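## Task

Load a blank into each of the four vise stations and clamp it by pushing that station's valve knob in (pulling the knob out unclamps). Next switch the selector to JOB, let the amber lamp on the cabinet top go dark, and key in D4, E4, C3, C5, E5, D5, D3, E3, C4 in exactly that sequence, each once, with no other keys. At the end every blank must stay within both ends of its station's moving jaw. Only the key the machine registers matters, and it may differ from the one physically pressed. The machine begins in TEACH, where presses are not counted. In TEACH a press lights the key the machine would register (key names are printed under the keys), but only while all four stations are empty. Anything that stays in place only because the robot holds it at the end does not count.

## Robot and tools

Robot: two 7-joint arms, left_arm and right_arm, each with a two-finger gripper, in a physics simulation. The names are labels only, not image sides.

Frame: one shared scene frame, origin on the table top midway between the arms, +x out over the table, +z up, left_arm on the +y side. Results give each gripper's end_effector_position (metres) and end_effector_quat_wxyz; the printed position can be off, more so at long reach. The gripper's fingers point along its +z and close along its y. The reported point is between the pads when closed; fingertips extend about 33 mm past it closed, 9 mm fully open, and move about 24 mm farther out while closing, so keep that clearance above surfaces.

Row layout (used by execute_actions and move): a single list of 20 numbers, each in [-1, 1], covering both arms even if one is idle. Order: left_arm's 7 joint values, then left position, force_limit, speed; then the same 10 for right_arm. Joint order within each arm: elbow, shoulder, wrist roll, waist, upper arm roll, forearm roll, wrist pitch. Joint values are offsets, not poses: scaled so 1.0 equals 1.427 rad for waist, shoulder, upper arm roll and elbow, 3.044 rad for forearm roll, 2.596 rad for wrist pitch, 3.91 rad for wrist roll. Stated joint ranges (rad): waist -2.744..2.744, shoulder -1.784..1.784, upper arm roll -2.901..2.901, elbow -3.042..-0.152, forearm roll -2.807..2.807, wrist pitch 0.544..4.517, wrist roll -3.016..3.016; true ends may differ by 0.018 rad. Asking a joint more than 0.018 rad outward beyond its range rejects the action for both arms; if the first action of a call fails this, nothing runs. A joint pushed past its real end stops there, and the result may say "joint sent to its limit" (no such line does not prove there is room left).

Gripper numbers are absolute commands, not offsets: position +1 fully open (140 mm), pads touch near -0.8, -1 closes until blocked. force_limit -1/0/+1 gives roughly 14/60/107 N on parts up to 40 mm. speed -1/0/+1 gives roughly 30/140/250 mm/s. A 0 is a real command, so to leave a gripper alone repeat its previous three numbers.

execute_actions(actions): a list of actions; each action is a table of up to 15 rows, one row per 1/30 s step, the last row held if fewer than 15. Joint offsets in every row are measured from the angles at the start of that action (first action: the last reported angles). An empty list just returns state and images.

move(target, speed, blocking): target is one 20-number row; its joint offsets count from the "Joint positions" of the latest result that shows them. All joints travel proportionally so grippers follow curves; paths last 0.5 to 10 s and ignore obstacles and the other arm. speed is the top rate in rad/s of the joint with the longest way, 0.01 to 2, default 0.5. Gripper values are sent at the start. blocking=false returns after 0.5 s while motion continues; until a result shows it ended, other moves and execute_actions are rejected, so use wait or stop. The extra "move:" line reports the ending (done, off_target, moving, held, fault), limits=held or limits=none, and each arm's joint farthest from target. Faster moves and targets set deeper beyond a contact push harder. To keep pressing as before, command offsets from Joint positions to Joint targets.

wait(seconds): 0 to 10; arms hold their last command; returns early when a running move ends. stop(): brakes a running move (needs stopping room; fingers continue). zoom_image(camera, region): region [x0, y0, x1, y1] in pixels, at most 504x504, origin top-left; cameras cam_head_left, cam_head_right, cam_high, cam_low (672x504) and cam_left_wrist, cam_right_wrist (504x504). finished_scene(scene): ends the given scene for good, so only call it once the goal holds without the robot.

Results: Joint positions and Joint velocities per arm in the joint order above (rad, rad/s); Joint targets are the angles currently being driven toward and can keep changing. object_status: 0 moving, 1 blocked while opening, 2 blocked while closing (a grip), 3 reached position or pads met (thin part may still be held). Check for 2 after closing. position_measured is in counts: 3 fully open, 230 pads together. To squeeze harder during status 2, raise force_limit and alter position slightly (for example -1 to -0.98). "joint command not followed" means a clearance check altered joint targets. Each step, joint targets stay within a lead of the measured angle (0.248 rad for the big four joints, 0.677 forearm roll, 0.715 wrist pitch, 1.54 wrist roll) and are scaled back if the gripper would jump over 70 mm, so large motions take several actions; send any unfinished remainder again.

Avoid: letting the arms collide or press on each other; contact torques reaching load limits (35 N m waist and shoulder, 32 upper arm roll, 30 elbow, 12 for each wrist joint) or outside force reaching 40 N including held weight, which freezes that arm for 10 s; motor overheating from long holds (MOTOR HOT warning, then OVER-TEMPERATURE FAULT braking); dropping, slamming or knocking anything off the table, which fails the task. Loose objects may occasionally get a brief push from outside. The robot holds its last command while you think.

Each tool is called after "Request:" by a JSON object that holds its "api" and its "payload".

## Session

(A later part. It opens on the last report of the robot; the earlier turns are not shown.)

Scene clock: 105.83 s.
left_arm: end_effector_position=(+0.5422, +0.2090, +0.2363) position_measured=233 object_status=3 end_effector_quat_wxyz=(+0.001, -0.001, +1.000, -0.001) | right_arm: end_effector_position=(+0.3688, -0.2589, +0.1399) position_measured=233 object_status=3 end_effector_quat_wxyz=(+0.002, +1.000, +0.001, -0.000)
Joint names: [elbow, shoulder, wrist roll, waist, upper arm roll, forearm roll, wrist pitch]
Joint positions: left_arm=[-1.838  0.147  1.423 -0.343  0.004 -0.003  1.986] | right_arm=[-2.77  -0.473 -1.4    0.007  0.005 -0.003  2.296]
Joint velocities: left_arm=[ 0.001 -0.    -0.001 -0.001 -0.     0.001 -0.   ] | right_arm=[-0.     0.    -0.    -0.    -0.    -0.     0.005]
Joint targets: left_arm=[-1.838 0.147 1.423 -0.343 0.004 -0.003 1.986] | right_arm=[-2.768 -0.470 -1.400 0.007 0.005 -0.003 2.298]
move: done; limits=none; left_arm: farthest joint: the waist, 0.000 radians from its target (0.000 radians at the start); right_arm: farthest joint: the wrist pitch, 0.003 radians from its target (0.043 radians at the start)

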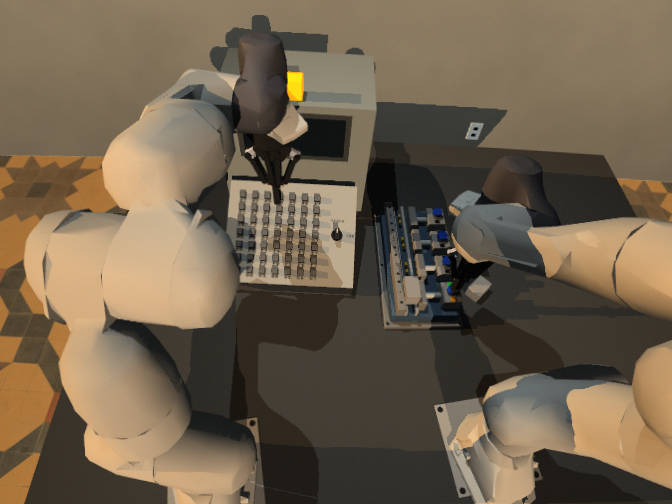

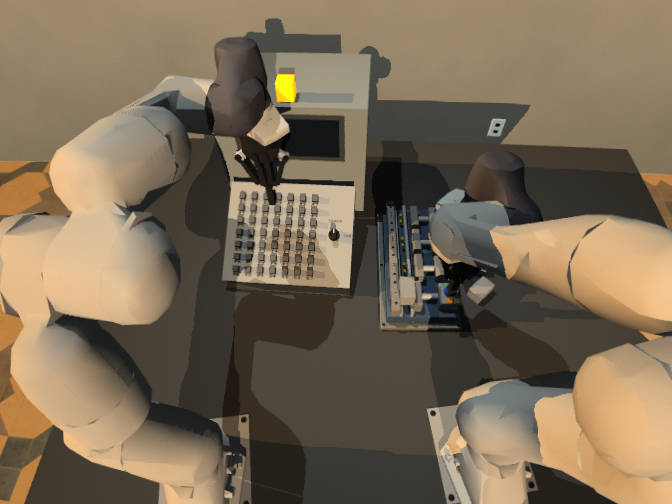

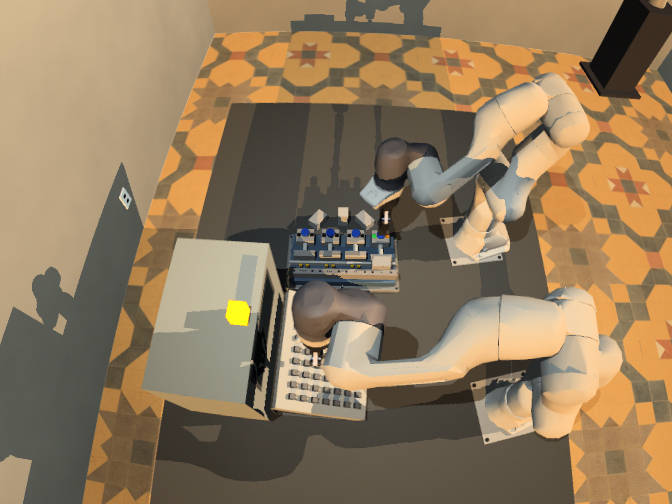

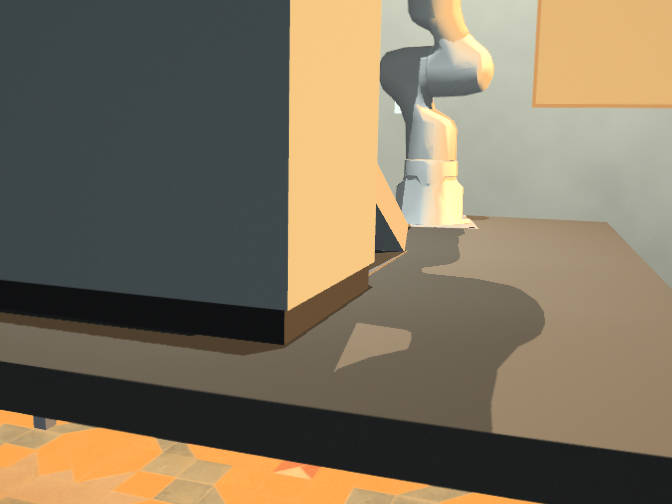

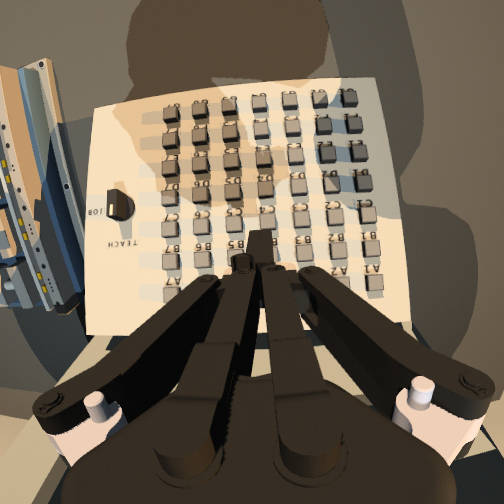

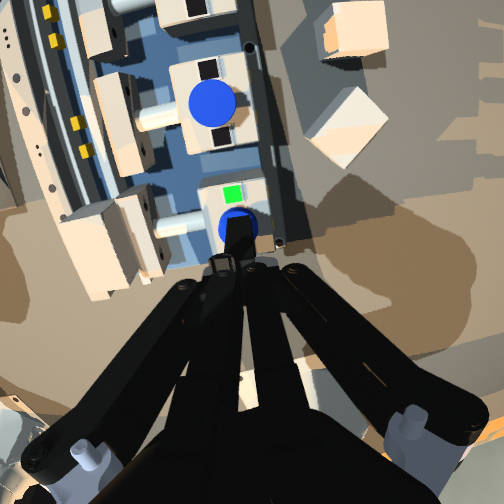

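Request:
{"api": "move", "payload": {"target": [0,0,0,0,0,0,0,-1,0,1, 0.1068,0.1001,0.1748,-0.1856,0,0,-0.0041,0.1,0,0.5], "speed": 0.7}}

Scene clock: 108.87 s.
left_arm: end_effector_position=(+0.5422, +0.2090, +0.2363) position_measured=233 object_status=3 end_effector_quat_wxyz=(+0.001, -0.001, +1.000, -0.001) | right_arm: end_effector_position=(+0.4197, -0.3573, +0.1501) position_measured=117 object_status=3 end_effector_quat_wxyz=(+0.002, +0.892, -0.453, +0.001)
Joint names: [elbow, shoulder, wrist roll, waist, upper arm roll, forearm roll, wrist pitch]
Joint positions: left_arm=[-1.838  0.147  1.423 -0.343  0.004 -0.003  1.986] | right_arm=[-2.619 -0.332 -0.722 -0.257  0.005 -0.003  2.287]
Joint velocities: left_arm=[ 0.     0.    -0.002 -0.     0.001 -0.001 -0.001] | right_arm=[ 0.    -0.001  0.005  0.     0.     0.001  0.001]
Joint targets: left_arm=[-1.838 0.147 1.423 -0.343 0.004 -0.003 1.986] | right_arm=[-2.618 -0.330 -0.717 -0.258 0.005 -0.003 2.285]
move: done; limits=none; left_arm: farthest joint: the waist, 0.000 radians from its target (0.000 radians at the start); right_arm: farthest joint: the wrist roll, 0.006 radians from its target (0.684 radians at the start)

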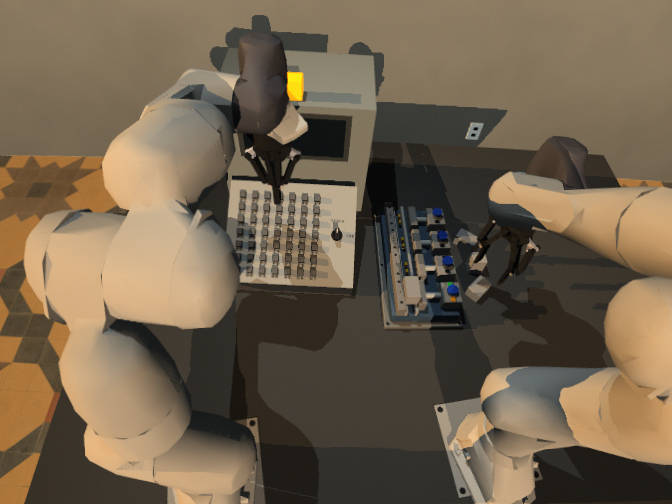

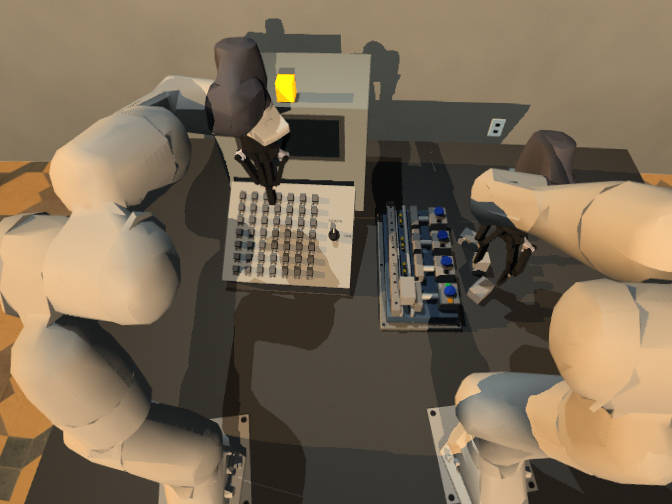

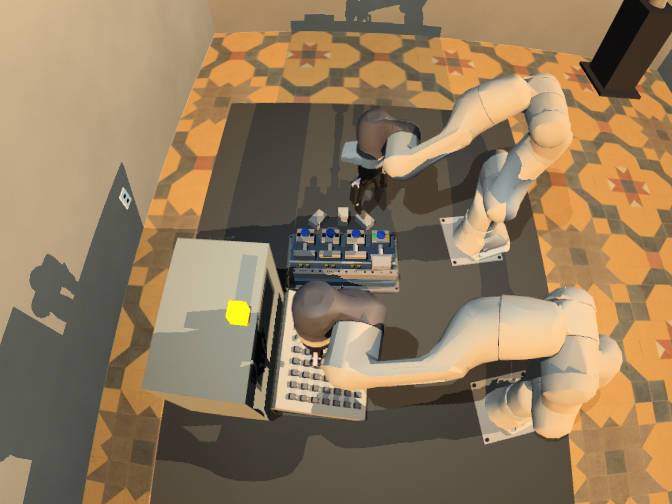

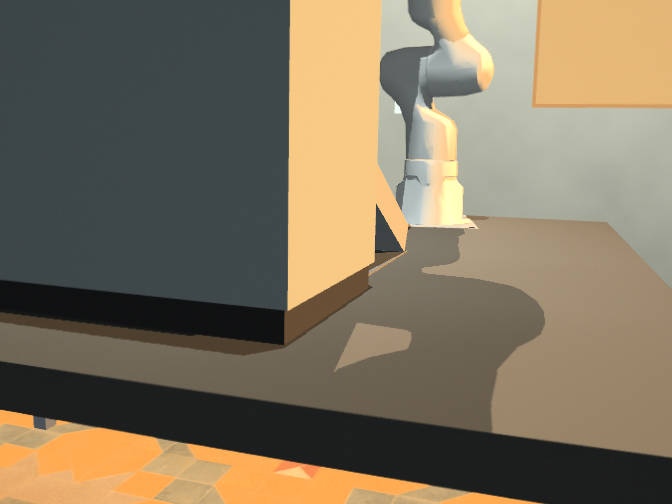

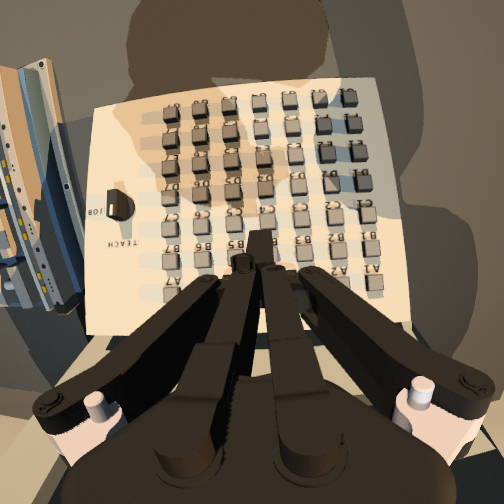

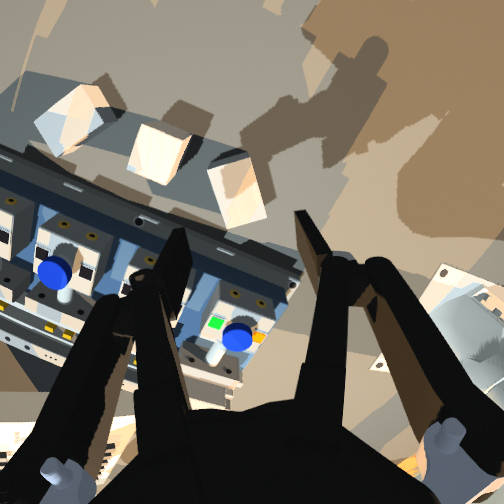

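Request:
{"api": "move", "payload": {"target": [0,0,0,0,0,0,0,-1,0,1, -0.0445,0.1495,-0.0448,-0.0135,0,0,0.1059,0.1,0,0.5], "speed": 0.35}}

Scene clock: 111.13 s.
left_arm: end_effector_position=(+0.5422, +0.2090, +0.2363) position_measured=233 object_status=3 end_effector_quat_wxyz=(+0.001, -0.001, +1.000, -0.001) | right_arm: end_effector_position=(+0.4234, -0.3645, +0.0622) position_measured=117 object_status=3 end_effector_quat_wxyz=(+0.001, +0.924, -0.384, -0.000)
Joint names: [elbow, shoulder, wrist roll, waist, upper arm roll, forearm roll, wrist pitch]
Joint positions: left_arm=[-1.838  0.147  1.423 -0.343  0.004 -0.003  1.986] | right_arm=[-2.682 -0.121 -0.892 -0.275  0.005 -0.003  2.56 ]
Joint velocities: left_arm=[ 0.001  0.002 -0.     0.001  0.002 -0.     0.   ] | right_arm=[ 0.     0.001 -0.006  0.     0.     0.001  0.001]
Joint targets: left_arm=[-1.838 0.147 1.423 -0.343 0.004 -0.003 1.986] | right_arm=[-2.683 -0.119 -0.898 -0.276 0.005 -0.003 2.562]
move: done; limits=none; left_arm: farthest joint: the waist, 0.000 radians from its target (0.000 radians at the start); right_arm: farthest joint: the wrist roll, 0.005 radians from its target (0.176 radians at the start)

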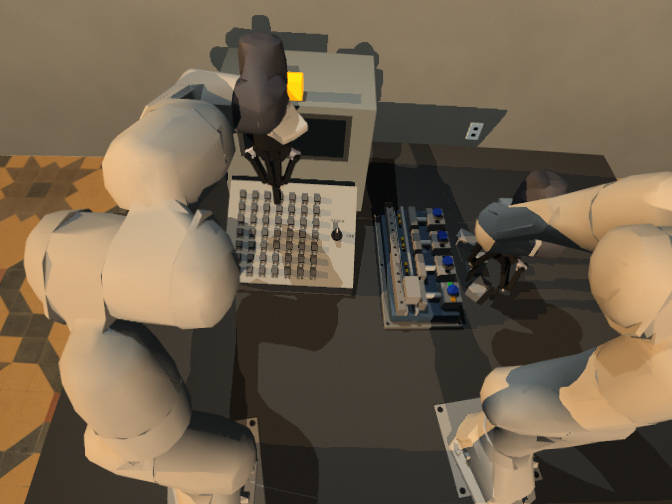

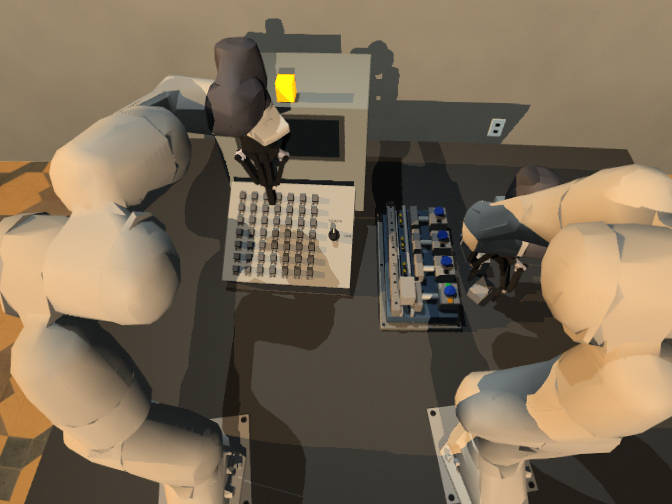

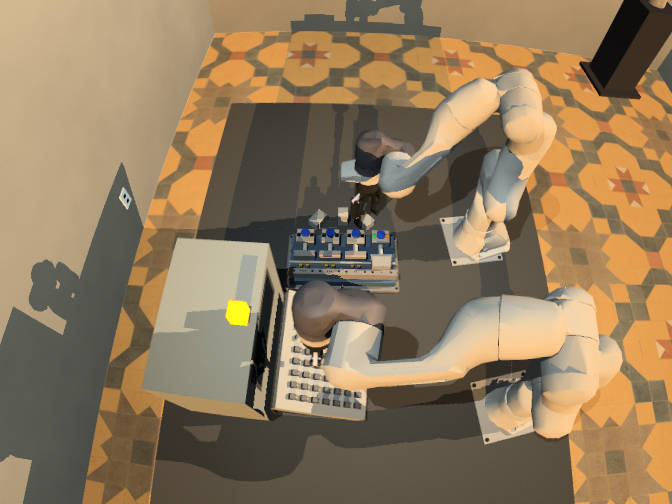

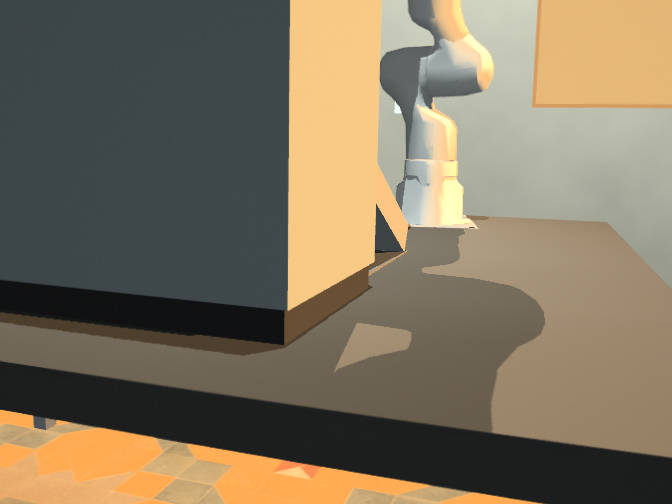

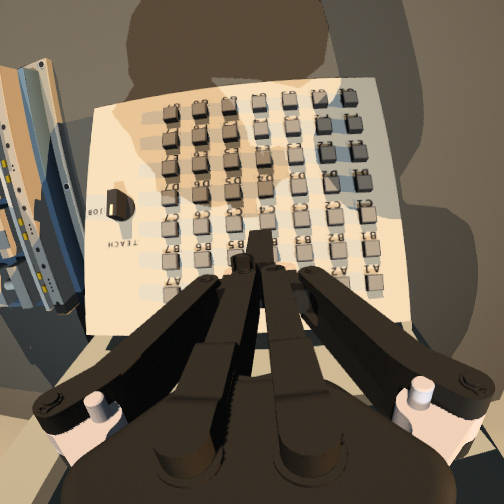

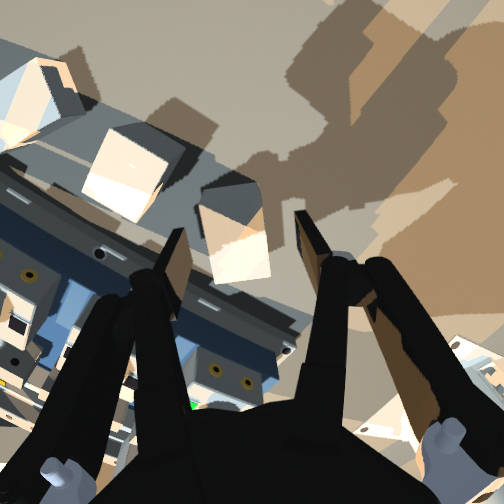

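Request:
{"api": "execute_actions", "payload": {"actions": [[[0,0,0,0,0,0,0,-1,0,1, -0.002,0.0125,0,0,0,0,0.008,0.1,0,0.5]],[[0,0,0,0,0,0,0,-1,0,1, 0,0,0,0,0,0,0,-1,0,0.2]],[[0,0,0,0,0,0,0,-1,0,1, 0,0,0,0,0,0,0,-1,0,0.2]]]}}

Scene clock: 113.03 s.
left_arm: end_effector_position=(+0.5422, +0.2090, +0.2363) position_measured=233 object_status=3 end_effector_quat_wxyz=(+0.001, -0.001, +1.000, -0.001) | right_arm: end_effector_position=(+0.4242, -0.3646, +0.0571) position_measured=174 object_status=2 end_effector_quat_wxyz=(+0.001, +0.924, -0.383, +0.001)
Joint names: [elbow, shoulder, wrist roll, waist, upper arm roll, forearm roll, wrist pitch]
Joint positions: left_arm=[-1.838  0.147  1.423 -0.343  0.004 -0.003  1.986] | right_arm=[-2.683 -0.106 -0.893 -0.275  0.005 -0.003  2.578]
Joint velocities: left_arm=[-0.001  0.002  0.    -0.001 -0.001 -0.001 -0.   ] | right_arm=[-0.001 -0.001  0.    -0.     0.001  0.001  0.001]
Joint targets: left_arm=[-1.838 0.147 1.423 -0.343 0.004 -0.003 1.986] | right_arm=[-2.683 -0.106 -0.893 -0.275 0.005 -0.003 2.578]

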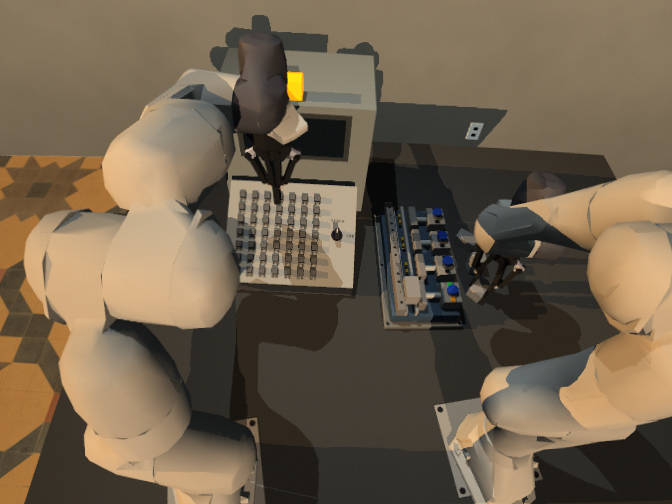

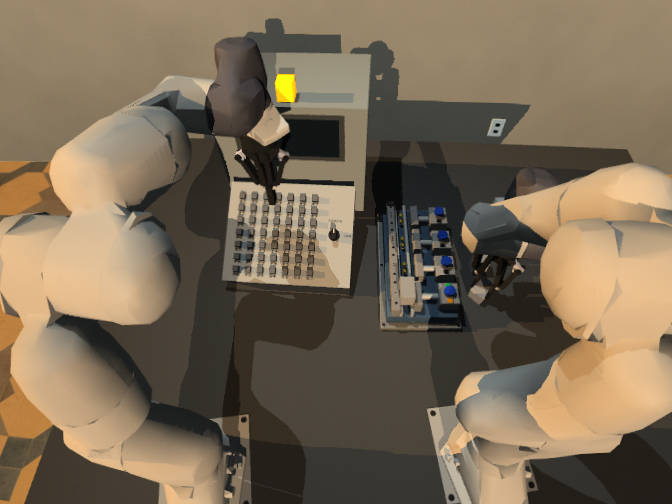

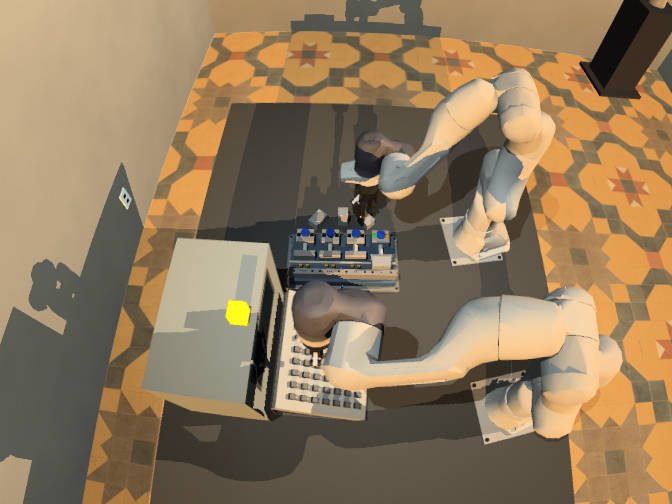

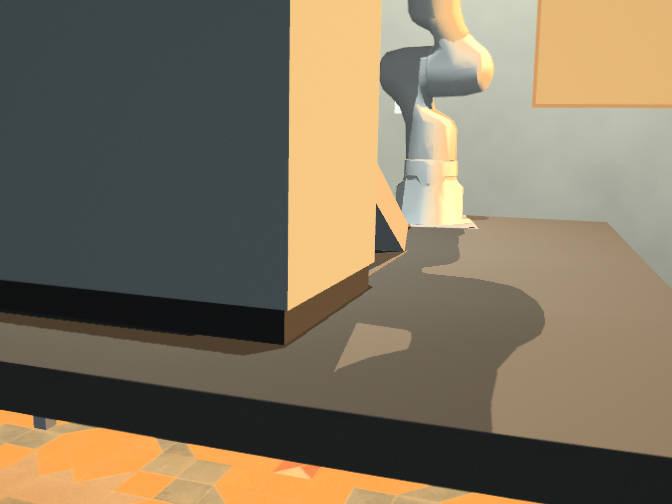

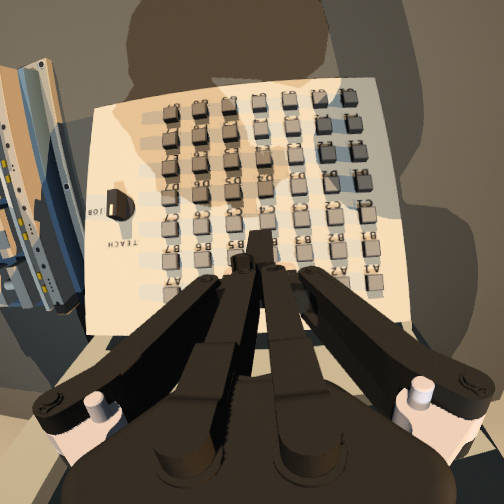

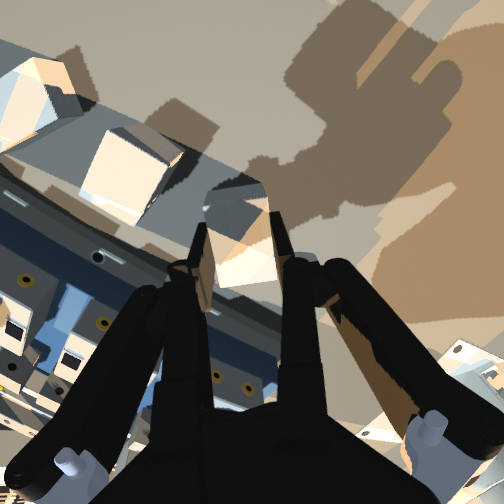

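Request:
{"api": "execute_actions", "payload": {"actions": []}}

Scene clock: 113.70 s.
left_arm: end_effector_position=(+0.5422, +0.2090, +0.2363) position_measured=233 object_status=3 end_effector_quat_wxyz=(+0.001, -0.001, +1.000, -0.001) | right_arm: end_effector_position=(+0.4242, -0.3646, +0.0571) position_measured=174 object_status=2 end_effector_quat_wxyz=(+0.001, +0.924, -0.383, +0.001)
Joint names: [elbow, shoulder, wrist roll, waist, upper arm roll, forearm roll, wrist pitch]
Joint positions: left_arm=[-1.838  0.147  1.423 -0.343  0.004 -0.003  1.986] | right_arm=[-2.683 -0.106 -0.893 -0.275  0.005 -0.003  2.578]
Joint velocities: left_arm=[-0.     0.     0.    -0.001  0.001  0.001  0.   ] | right_arm=[ 0.001  0.001 -0.     0.     0.001 -0.001  0.   ]
Joint targets: left_arm=[-1.838 0.147 1.423 -0.343 0.004 -0.003 1.986] | right_arm=[-2.683 -0.106 -0.893 -0.275 0.005 -0.003 2.578]

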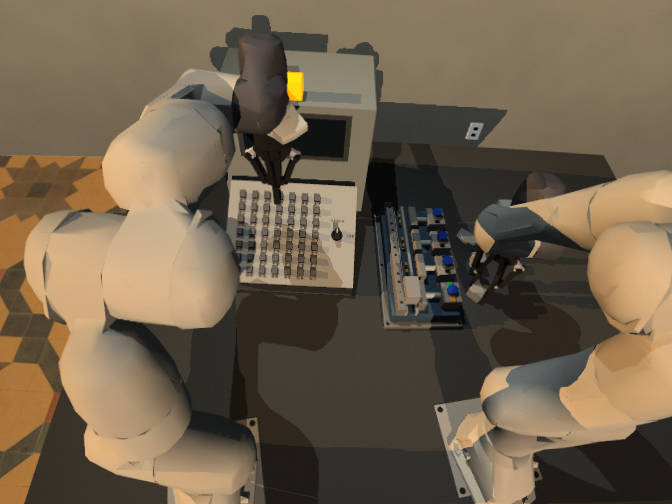

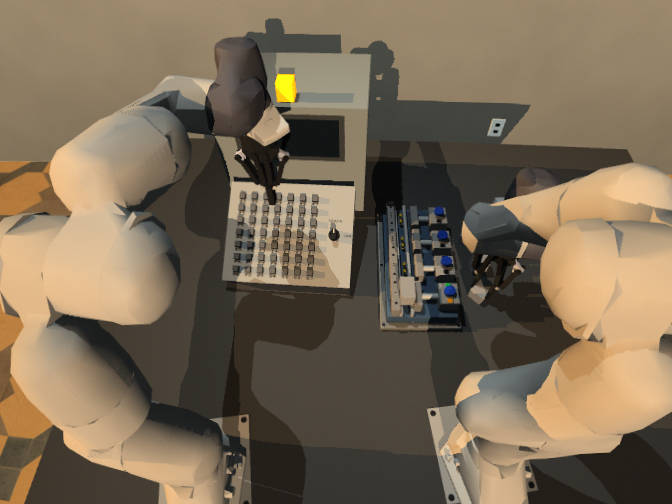

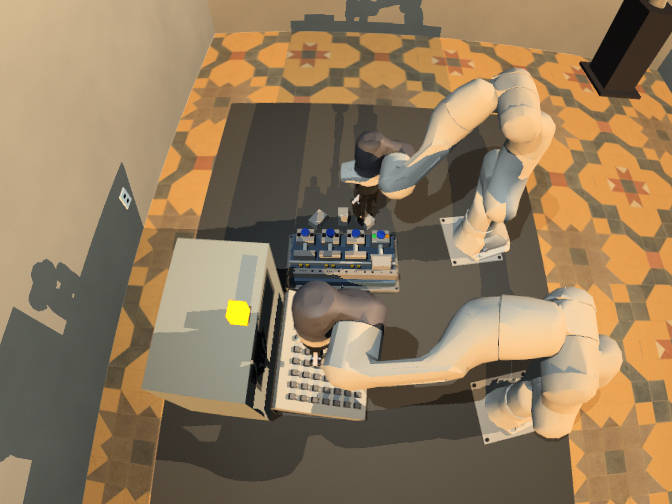

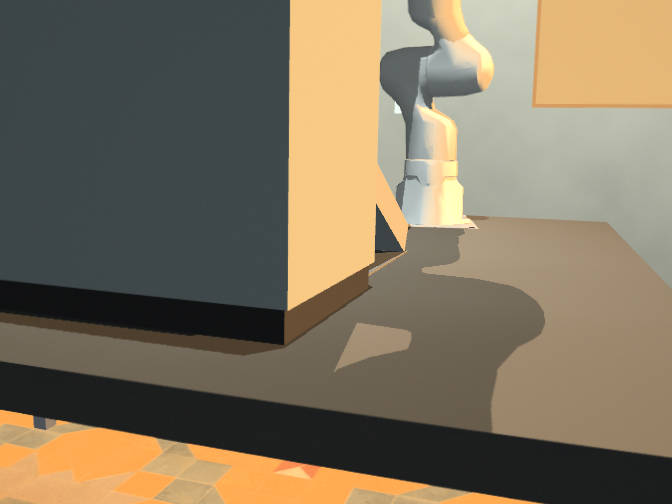

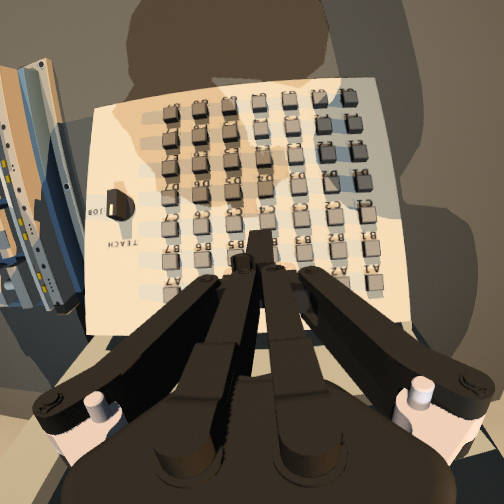

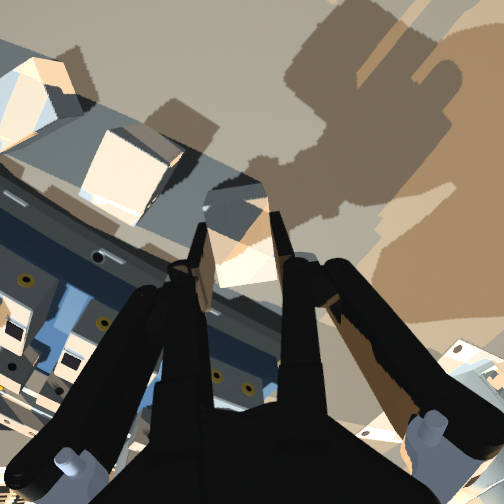

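Request:
{"api": "move", "payload": {"target": [0,0,0,0,0,0,0,-1,0,1, 0.0816,-0.1832,0,0,0,0,-0.1460,-1,0,0.2], "speed": 0.4}}

Scene clock: 115.90 s.
left_arm: end_effector_position=(+0.5422, +0.2090, +0.2363) position_measured=233 object_status=3 end_effector_quat_wxyz=(+0.001, -0.001, +1.000, -0.001) | right_arm: end_effector_position=(+0.4215, -0.3649, +0.1777) position_measured=174 object_status=2 end_effector_quat_wxyz=(+0.003, +0.924, -0.383, -0.002)
Joint names: [elbow, shoulder, wrist roll, waist, upper arm roll, forearm roll, wrist pitch]
Joint positions: left_arm=[-1.838  0.147  1.423 -0.343  0.004 -0.003  1.986] | right_arm=[-2.569 -0.364 -0.893 -0.275  0.005 -0.003  2.2  ]
Joint velocities: left_arm=[-0.    -0.001 -0.001 -0.002  0.002  0.001 -0.001] | right_arm=[ 0.001  0.001  0.     0.    -0.001  0.001 -0.004]
Joint targets: left_arm=[-1.838 0.147 1.423 -0.343 0.004 -0.003 1.986] | right_arm=[-2.567 -0.367 -0.893 -0.275 0.005 -0.003 2.199]
move: done; limits=none; left_arm: farthest joint: the waist, 0.000 radians from its target (0.000 radians at the start); right_arm: farthest joint: the shoulder, 0.003 radians from its target (0.262 radians at the start)

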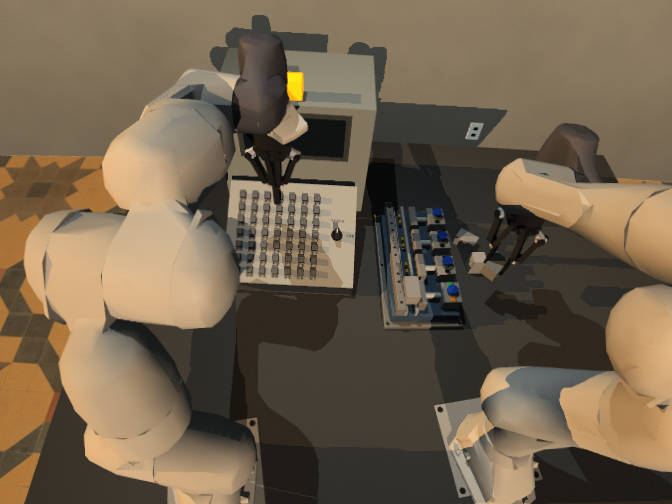

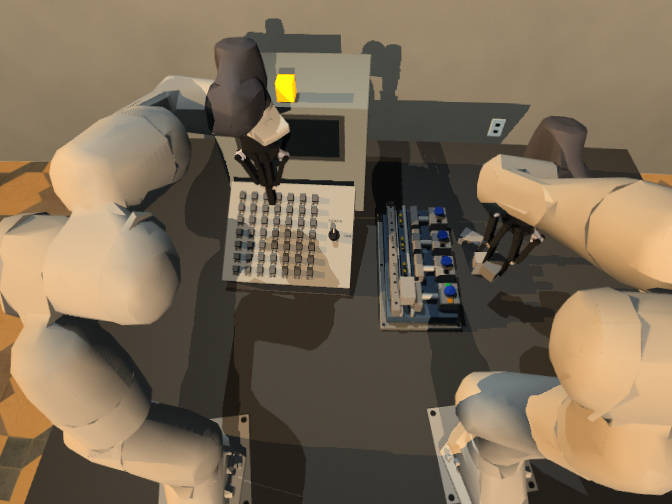

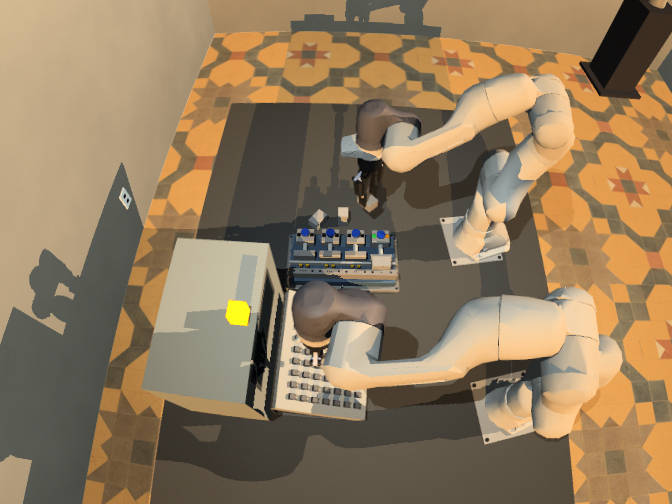

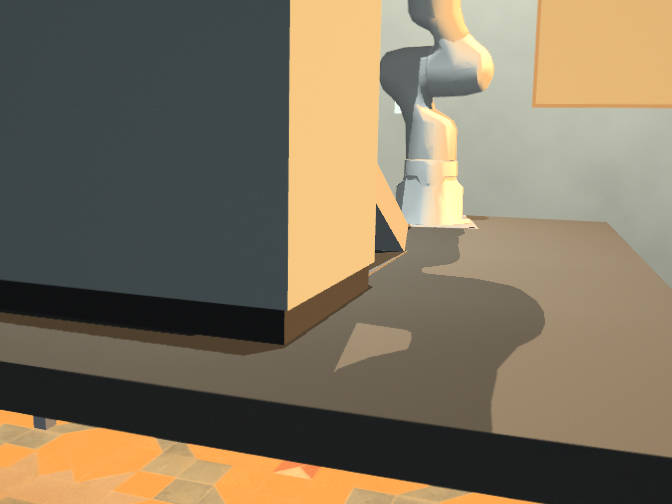

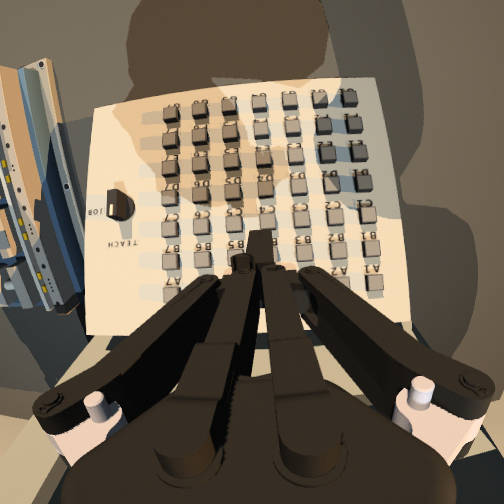

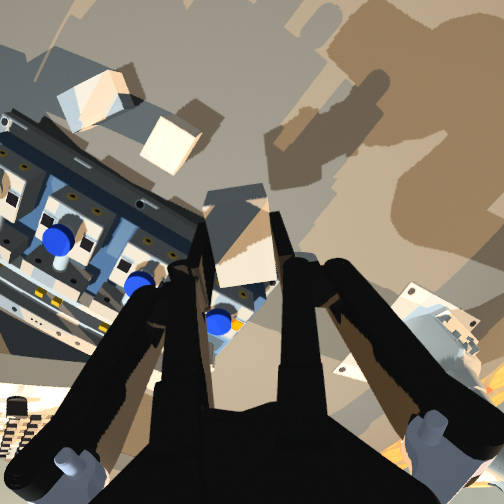

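Request:
{"api": "move", "payload": {"target": [0,0,0,0,0,0,0,-1,0,1, 0.1512,0.1292,-0.0820,0.3343,0,0,-0.0098,-1,0,0.2], "speed": 0.4}}

Scene clock: 118.67 s.
left_arm: end_effector_position=(+0.5422, +0.2090, +0.2363) position_measured=233 object_status=3 end_effector_quat_wxyz=(+0.001, -0.001, +1.000, -0.001) | right_arm: end_effector_position=(+0.4585, -0.1493, +0.1893) position_measured=174 object_status=2 end_effector_quat_wxyz=(+0.002, +1.000, +0.003, +0.000)
Joint names: [elbow, shoulder, wrist roll, waist, upper arm roll, forearm roll, wrist pitch]
Joint positions: left_arm=[-1.838  0.147  1.423 -0.343  0.004 -0.003  1.986] | right_arm=[-2.357 -0.18  -1.208  0.201  0.007 -0.003  2.175]
Joint velocities: left_arm=[-0.    -0.     0.     0.003 -0.     0.    -0.   ] | right_arm=[-0.    -0.001 -0.007 -0.001  0.    -0.    -0.   ]
Joint targets: left_arm=[-1.838 0.147 1.423 -0.343 0.004 -0.003 1.986] | right_arm=[-2.353 -0.180 -1.214 0.202 0.005 -0.003 2.175]
move: done; limits=none; left_arm: farthest joint: the waist, 0.000 radians from its target (0.000 radians at the start); right_arm: farthest joint: the wrist roll, 0.006 radians from its target (0.321 radians at the start)

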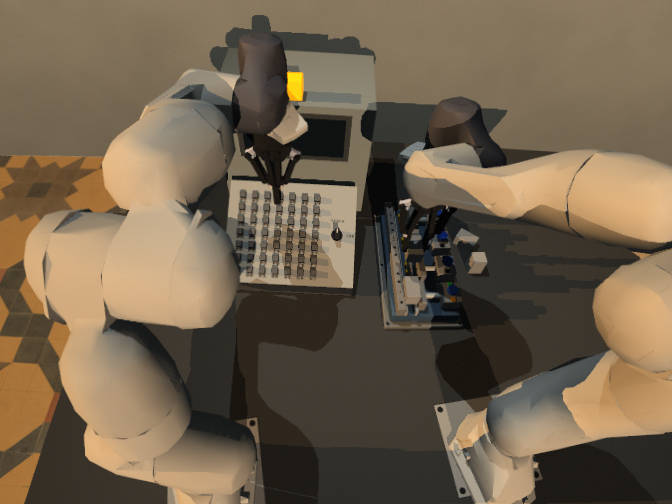

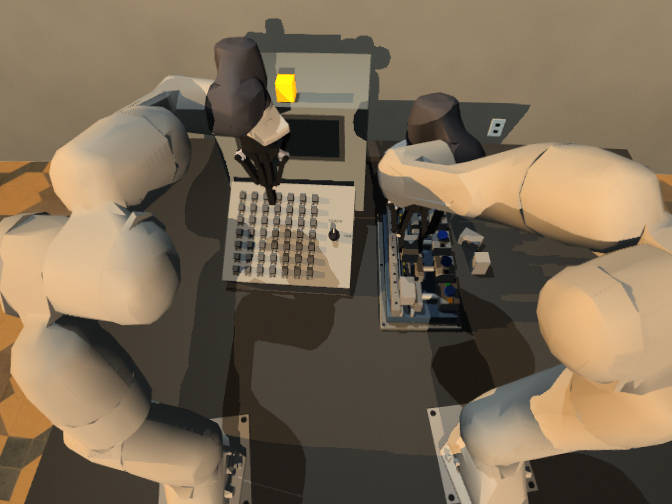

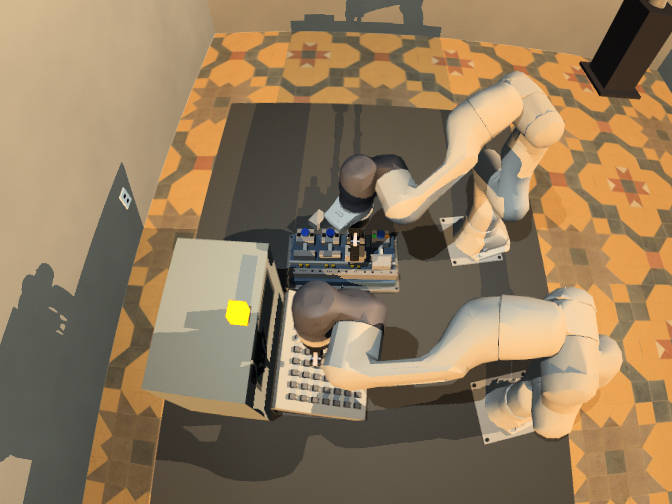

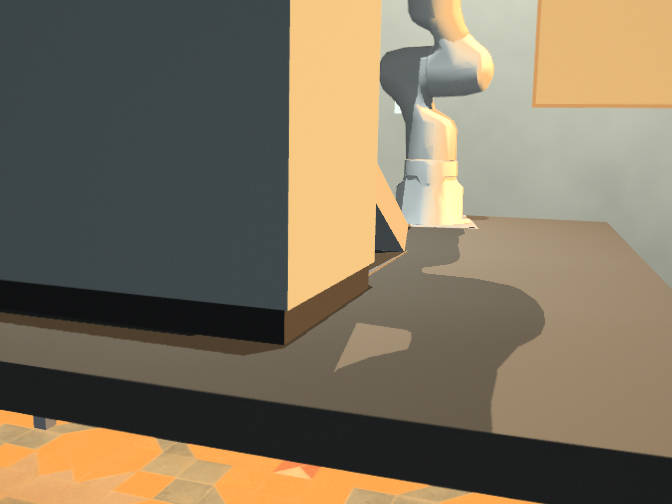

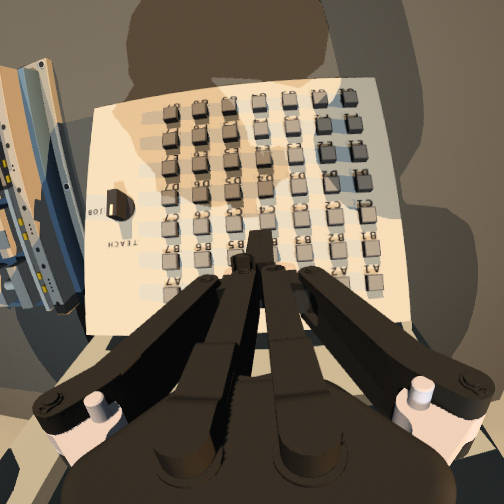

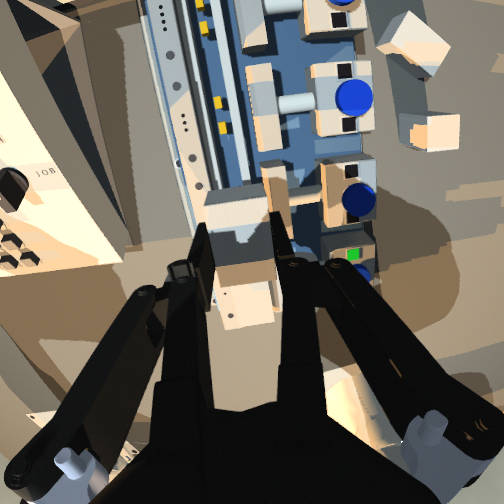

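Request:
{"api": "move", "payload": {"target": [0,0,0,0,0,0,0,-1,0,1, -0.0405,0.0437,0,-0.003,-0.0014,0,0.0468,-1,0,0.2], "speed": 0.15}}

Request:
{"api": "zoom_image", "payload": {"camera": "cam_high", "region": [280,200,410,300]}}

Scene clock: 120.30 s.
left_arm: end_effector_position=(+0.5422, +0.2090, +0.2363) position_measured=233 object_status=3 end_effector_quat_wxyz=(+0.001, -0.001, +1.000, -0.001) | right_arm: end_effector_position=(+0.4578, -0.1508, +0.1445) position_measured=174 object_status=2 end_effector_quat_wxyz=(+0.002, +1.000, +0.002, -0.001)
Joint names: [elbow, shoulder, wrist roll, waist, upper arm roll, forearm roll, wrist pitch]
Joint positions: left_arm=[-1.838  0.147  1.423 -0.343  0.004 -0.003  1.986] | right_arm=[-2.415 -0.118 -1.209  0.198  0.007 -0.003  2.293]
Joint velocities: left_arm=[ 0.001  0.001 -0.001  0.001  0.    -0.    -0.001] | right_arm=[ 0.    -0.002  0.    -0.001  0.    -0.     0.003]
Joint targets: left_arm=[-1.838 0.147 1.423 -0.343 0.004 -0.003 1.986] | right_arm=[-2.414 -0.118 -1.208 0.197 0.005 -0.003 2.297]
move: done; limits=none; left_arm: farthest joint: the waist, 0.000 radians from its target (0.000 radians at the start); right_arm: farthest joint: the wrist pitch, 0.003 radians from its target (0.121 radians at the start)

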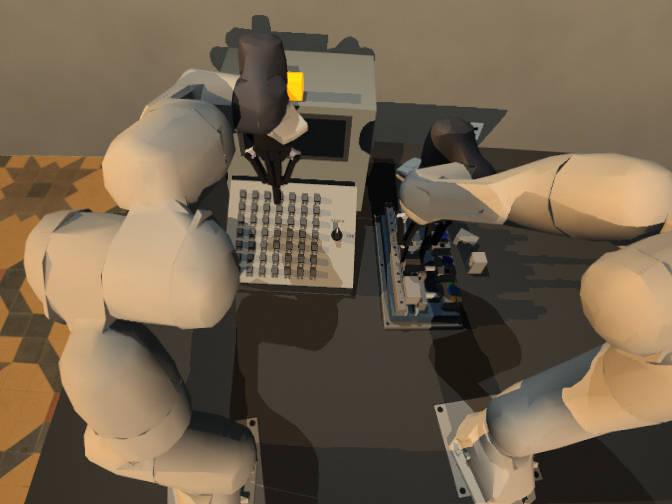

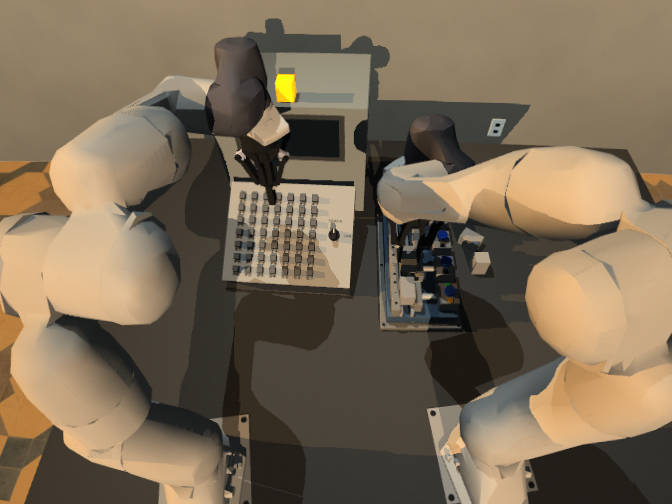

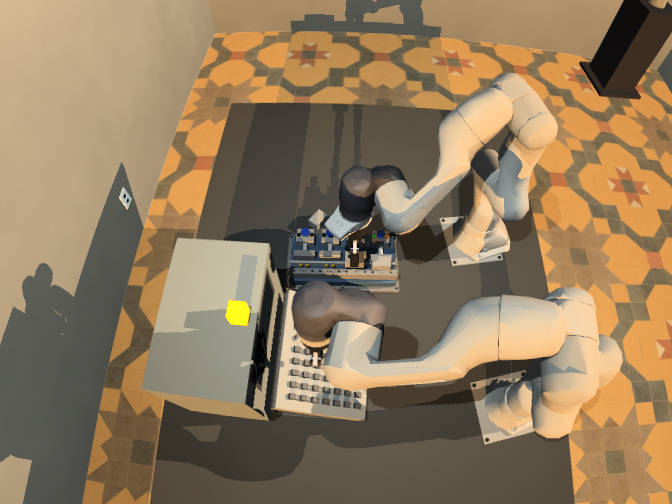

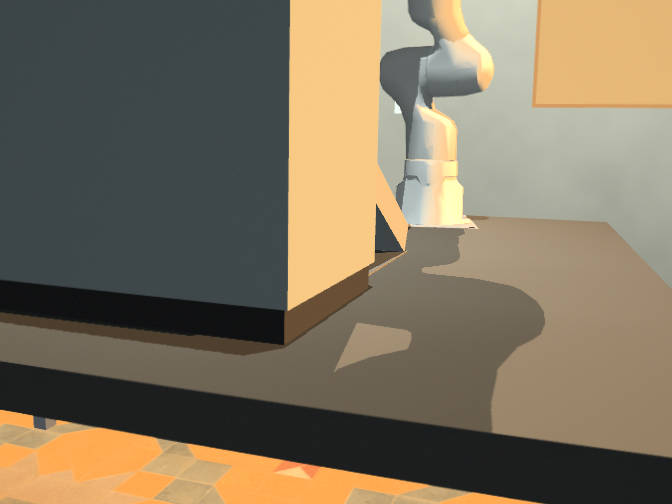

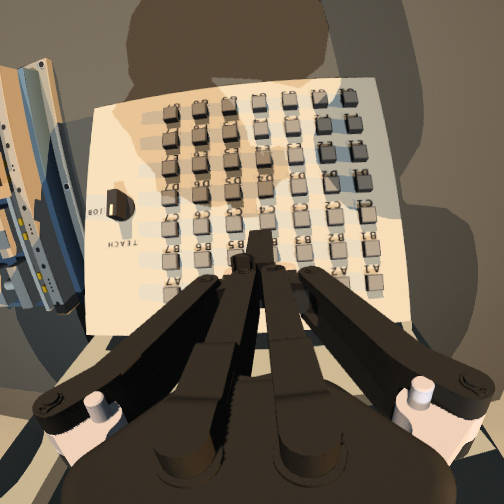

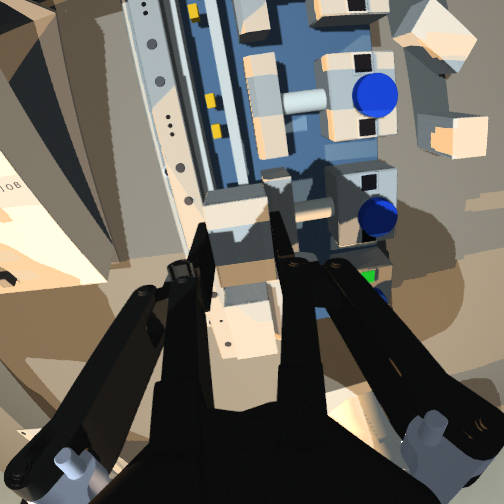

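Region (280, 200, 410, 300) of cam_high's 672x504 image, scaled by 3.877, with more detail than that image has; it fills the top 388 rows of this view, and the rest is white.

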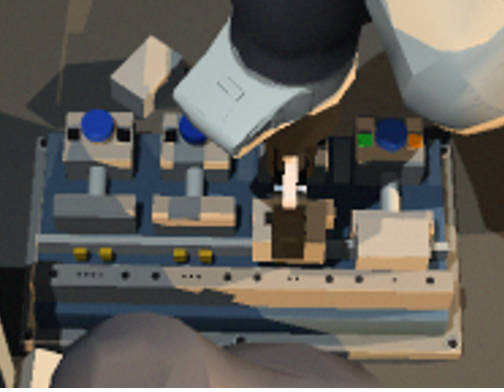

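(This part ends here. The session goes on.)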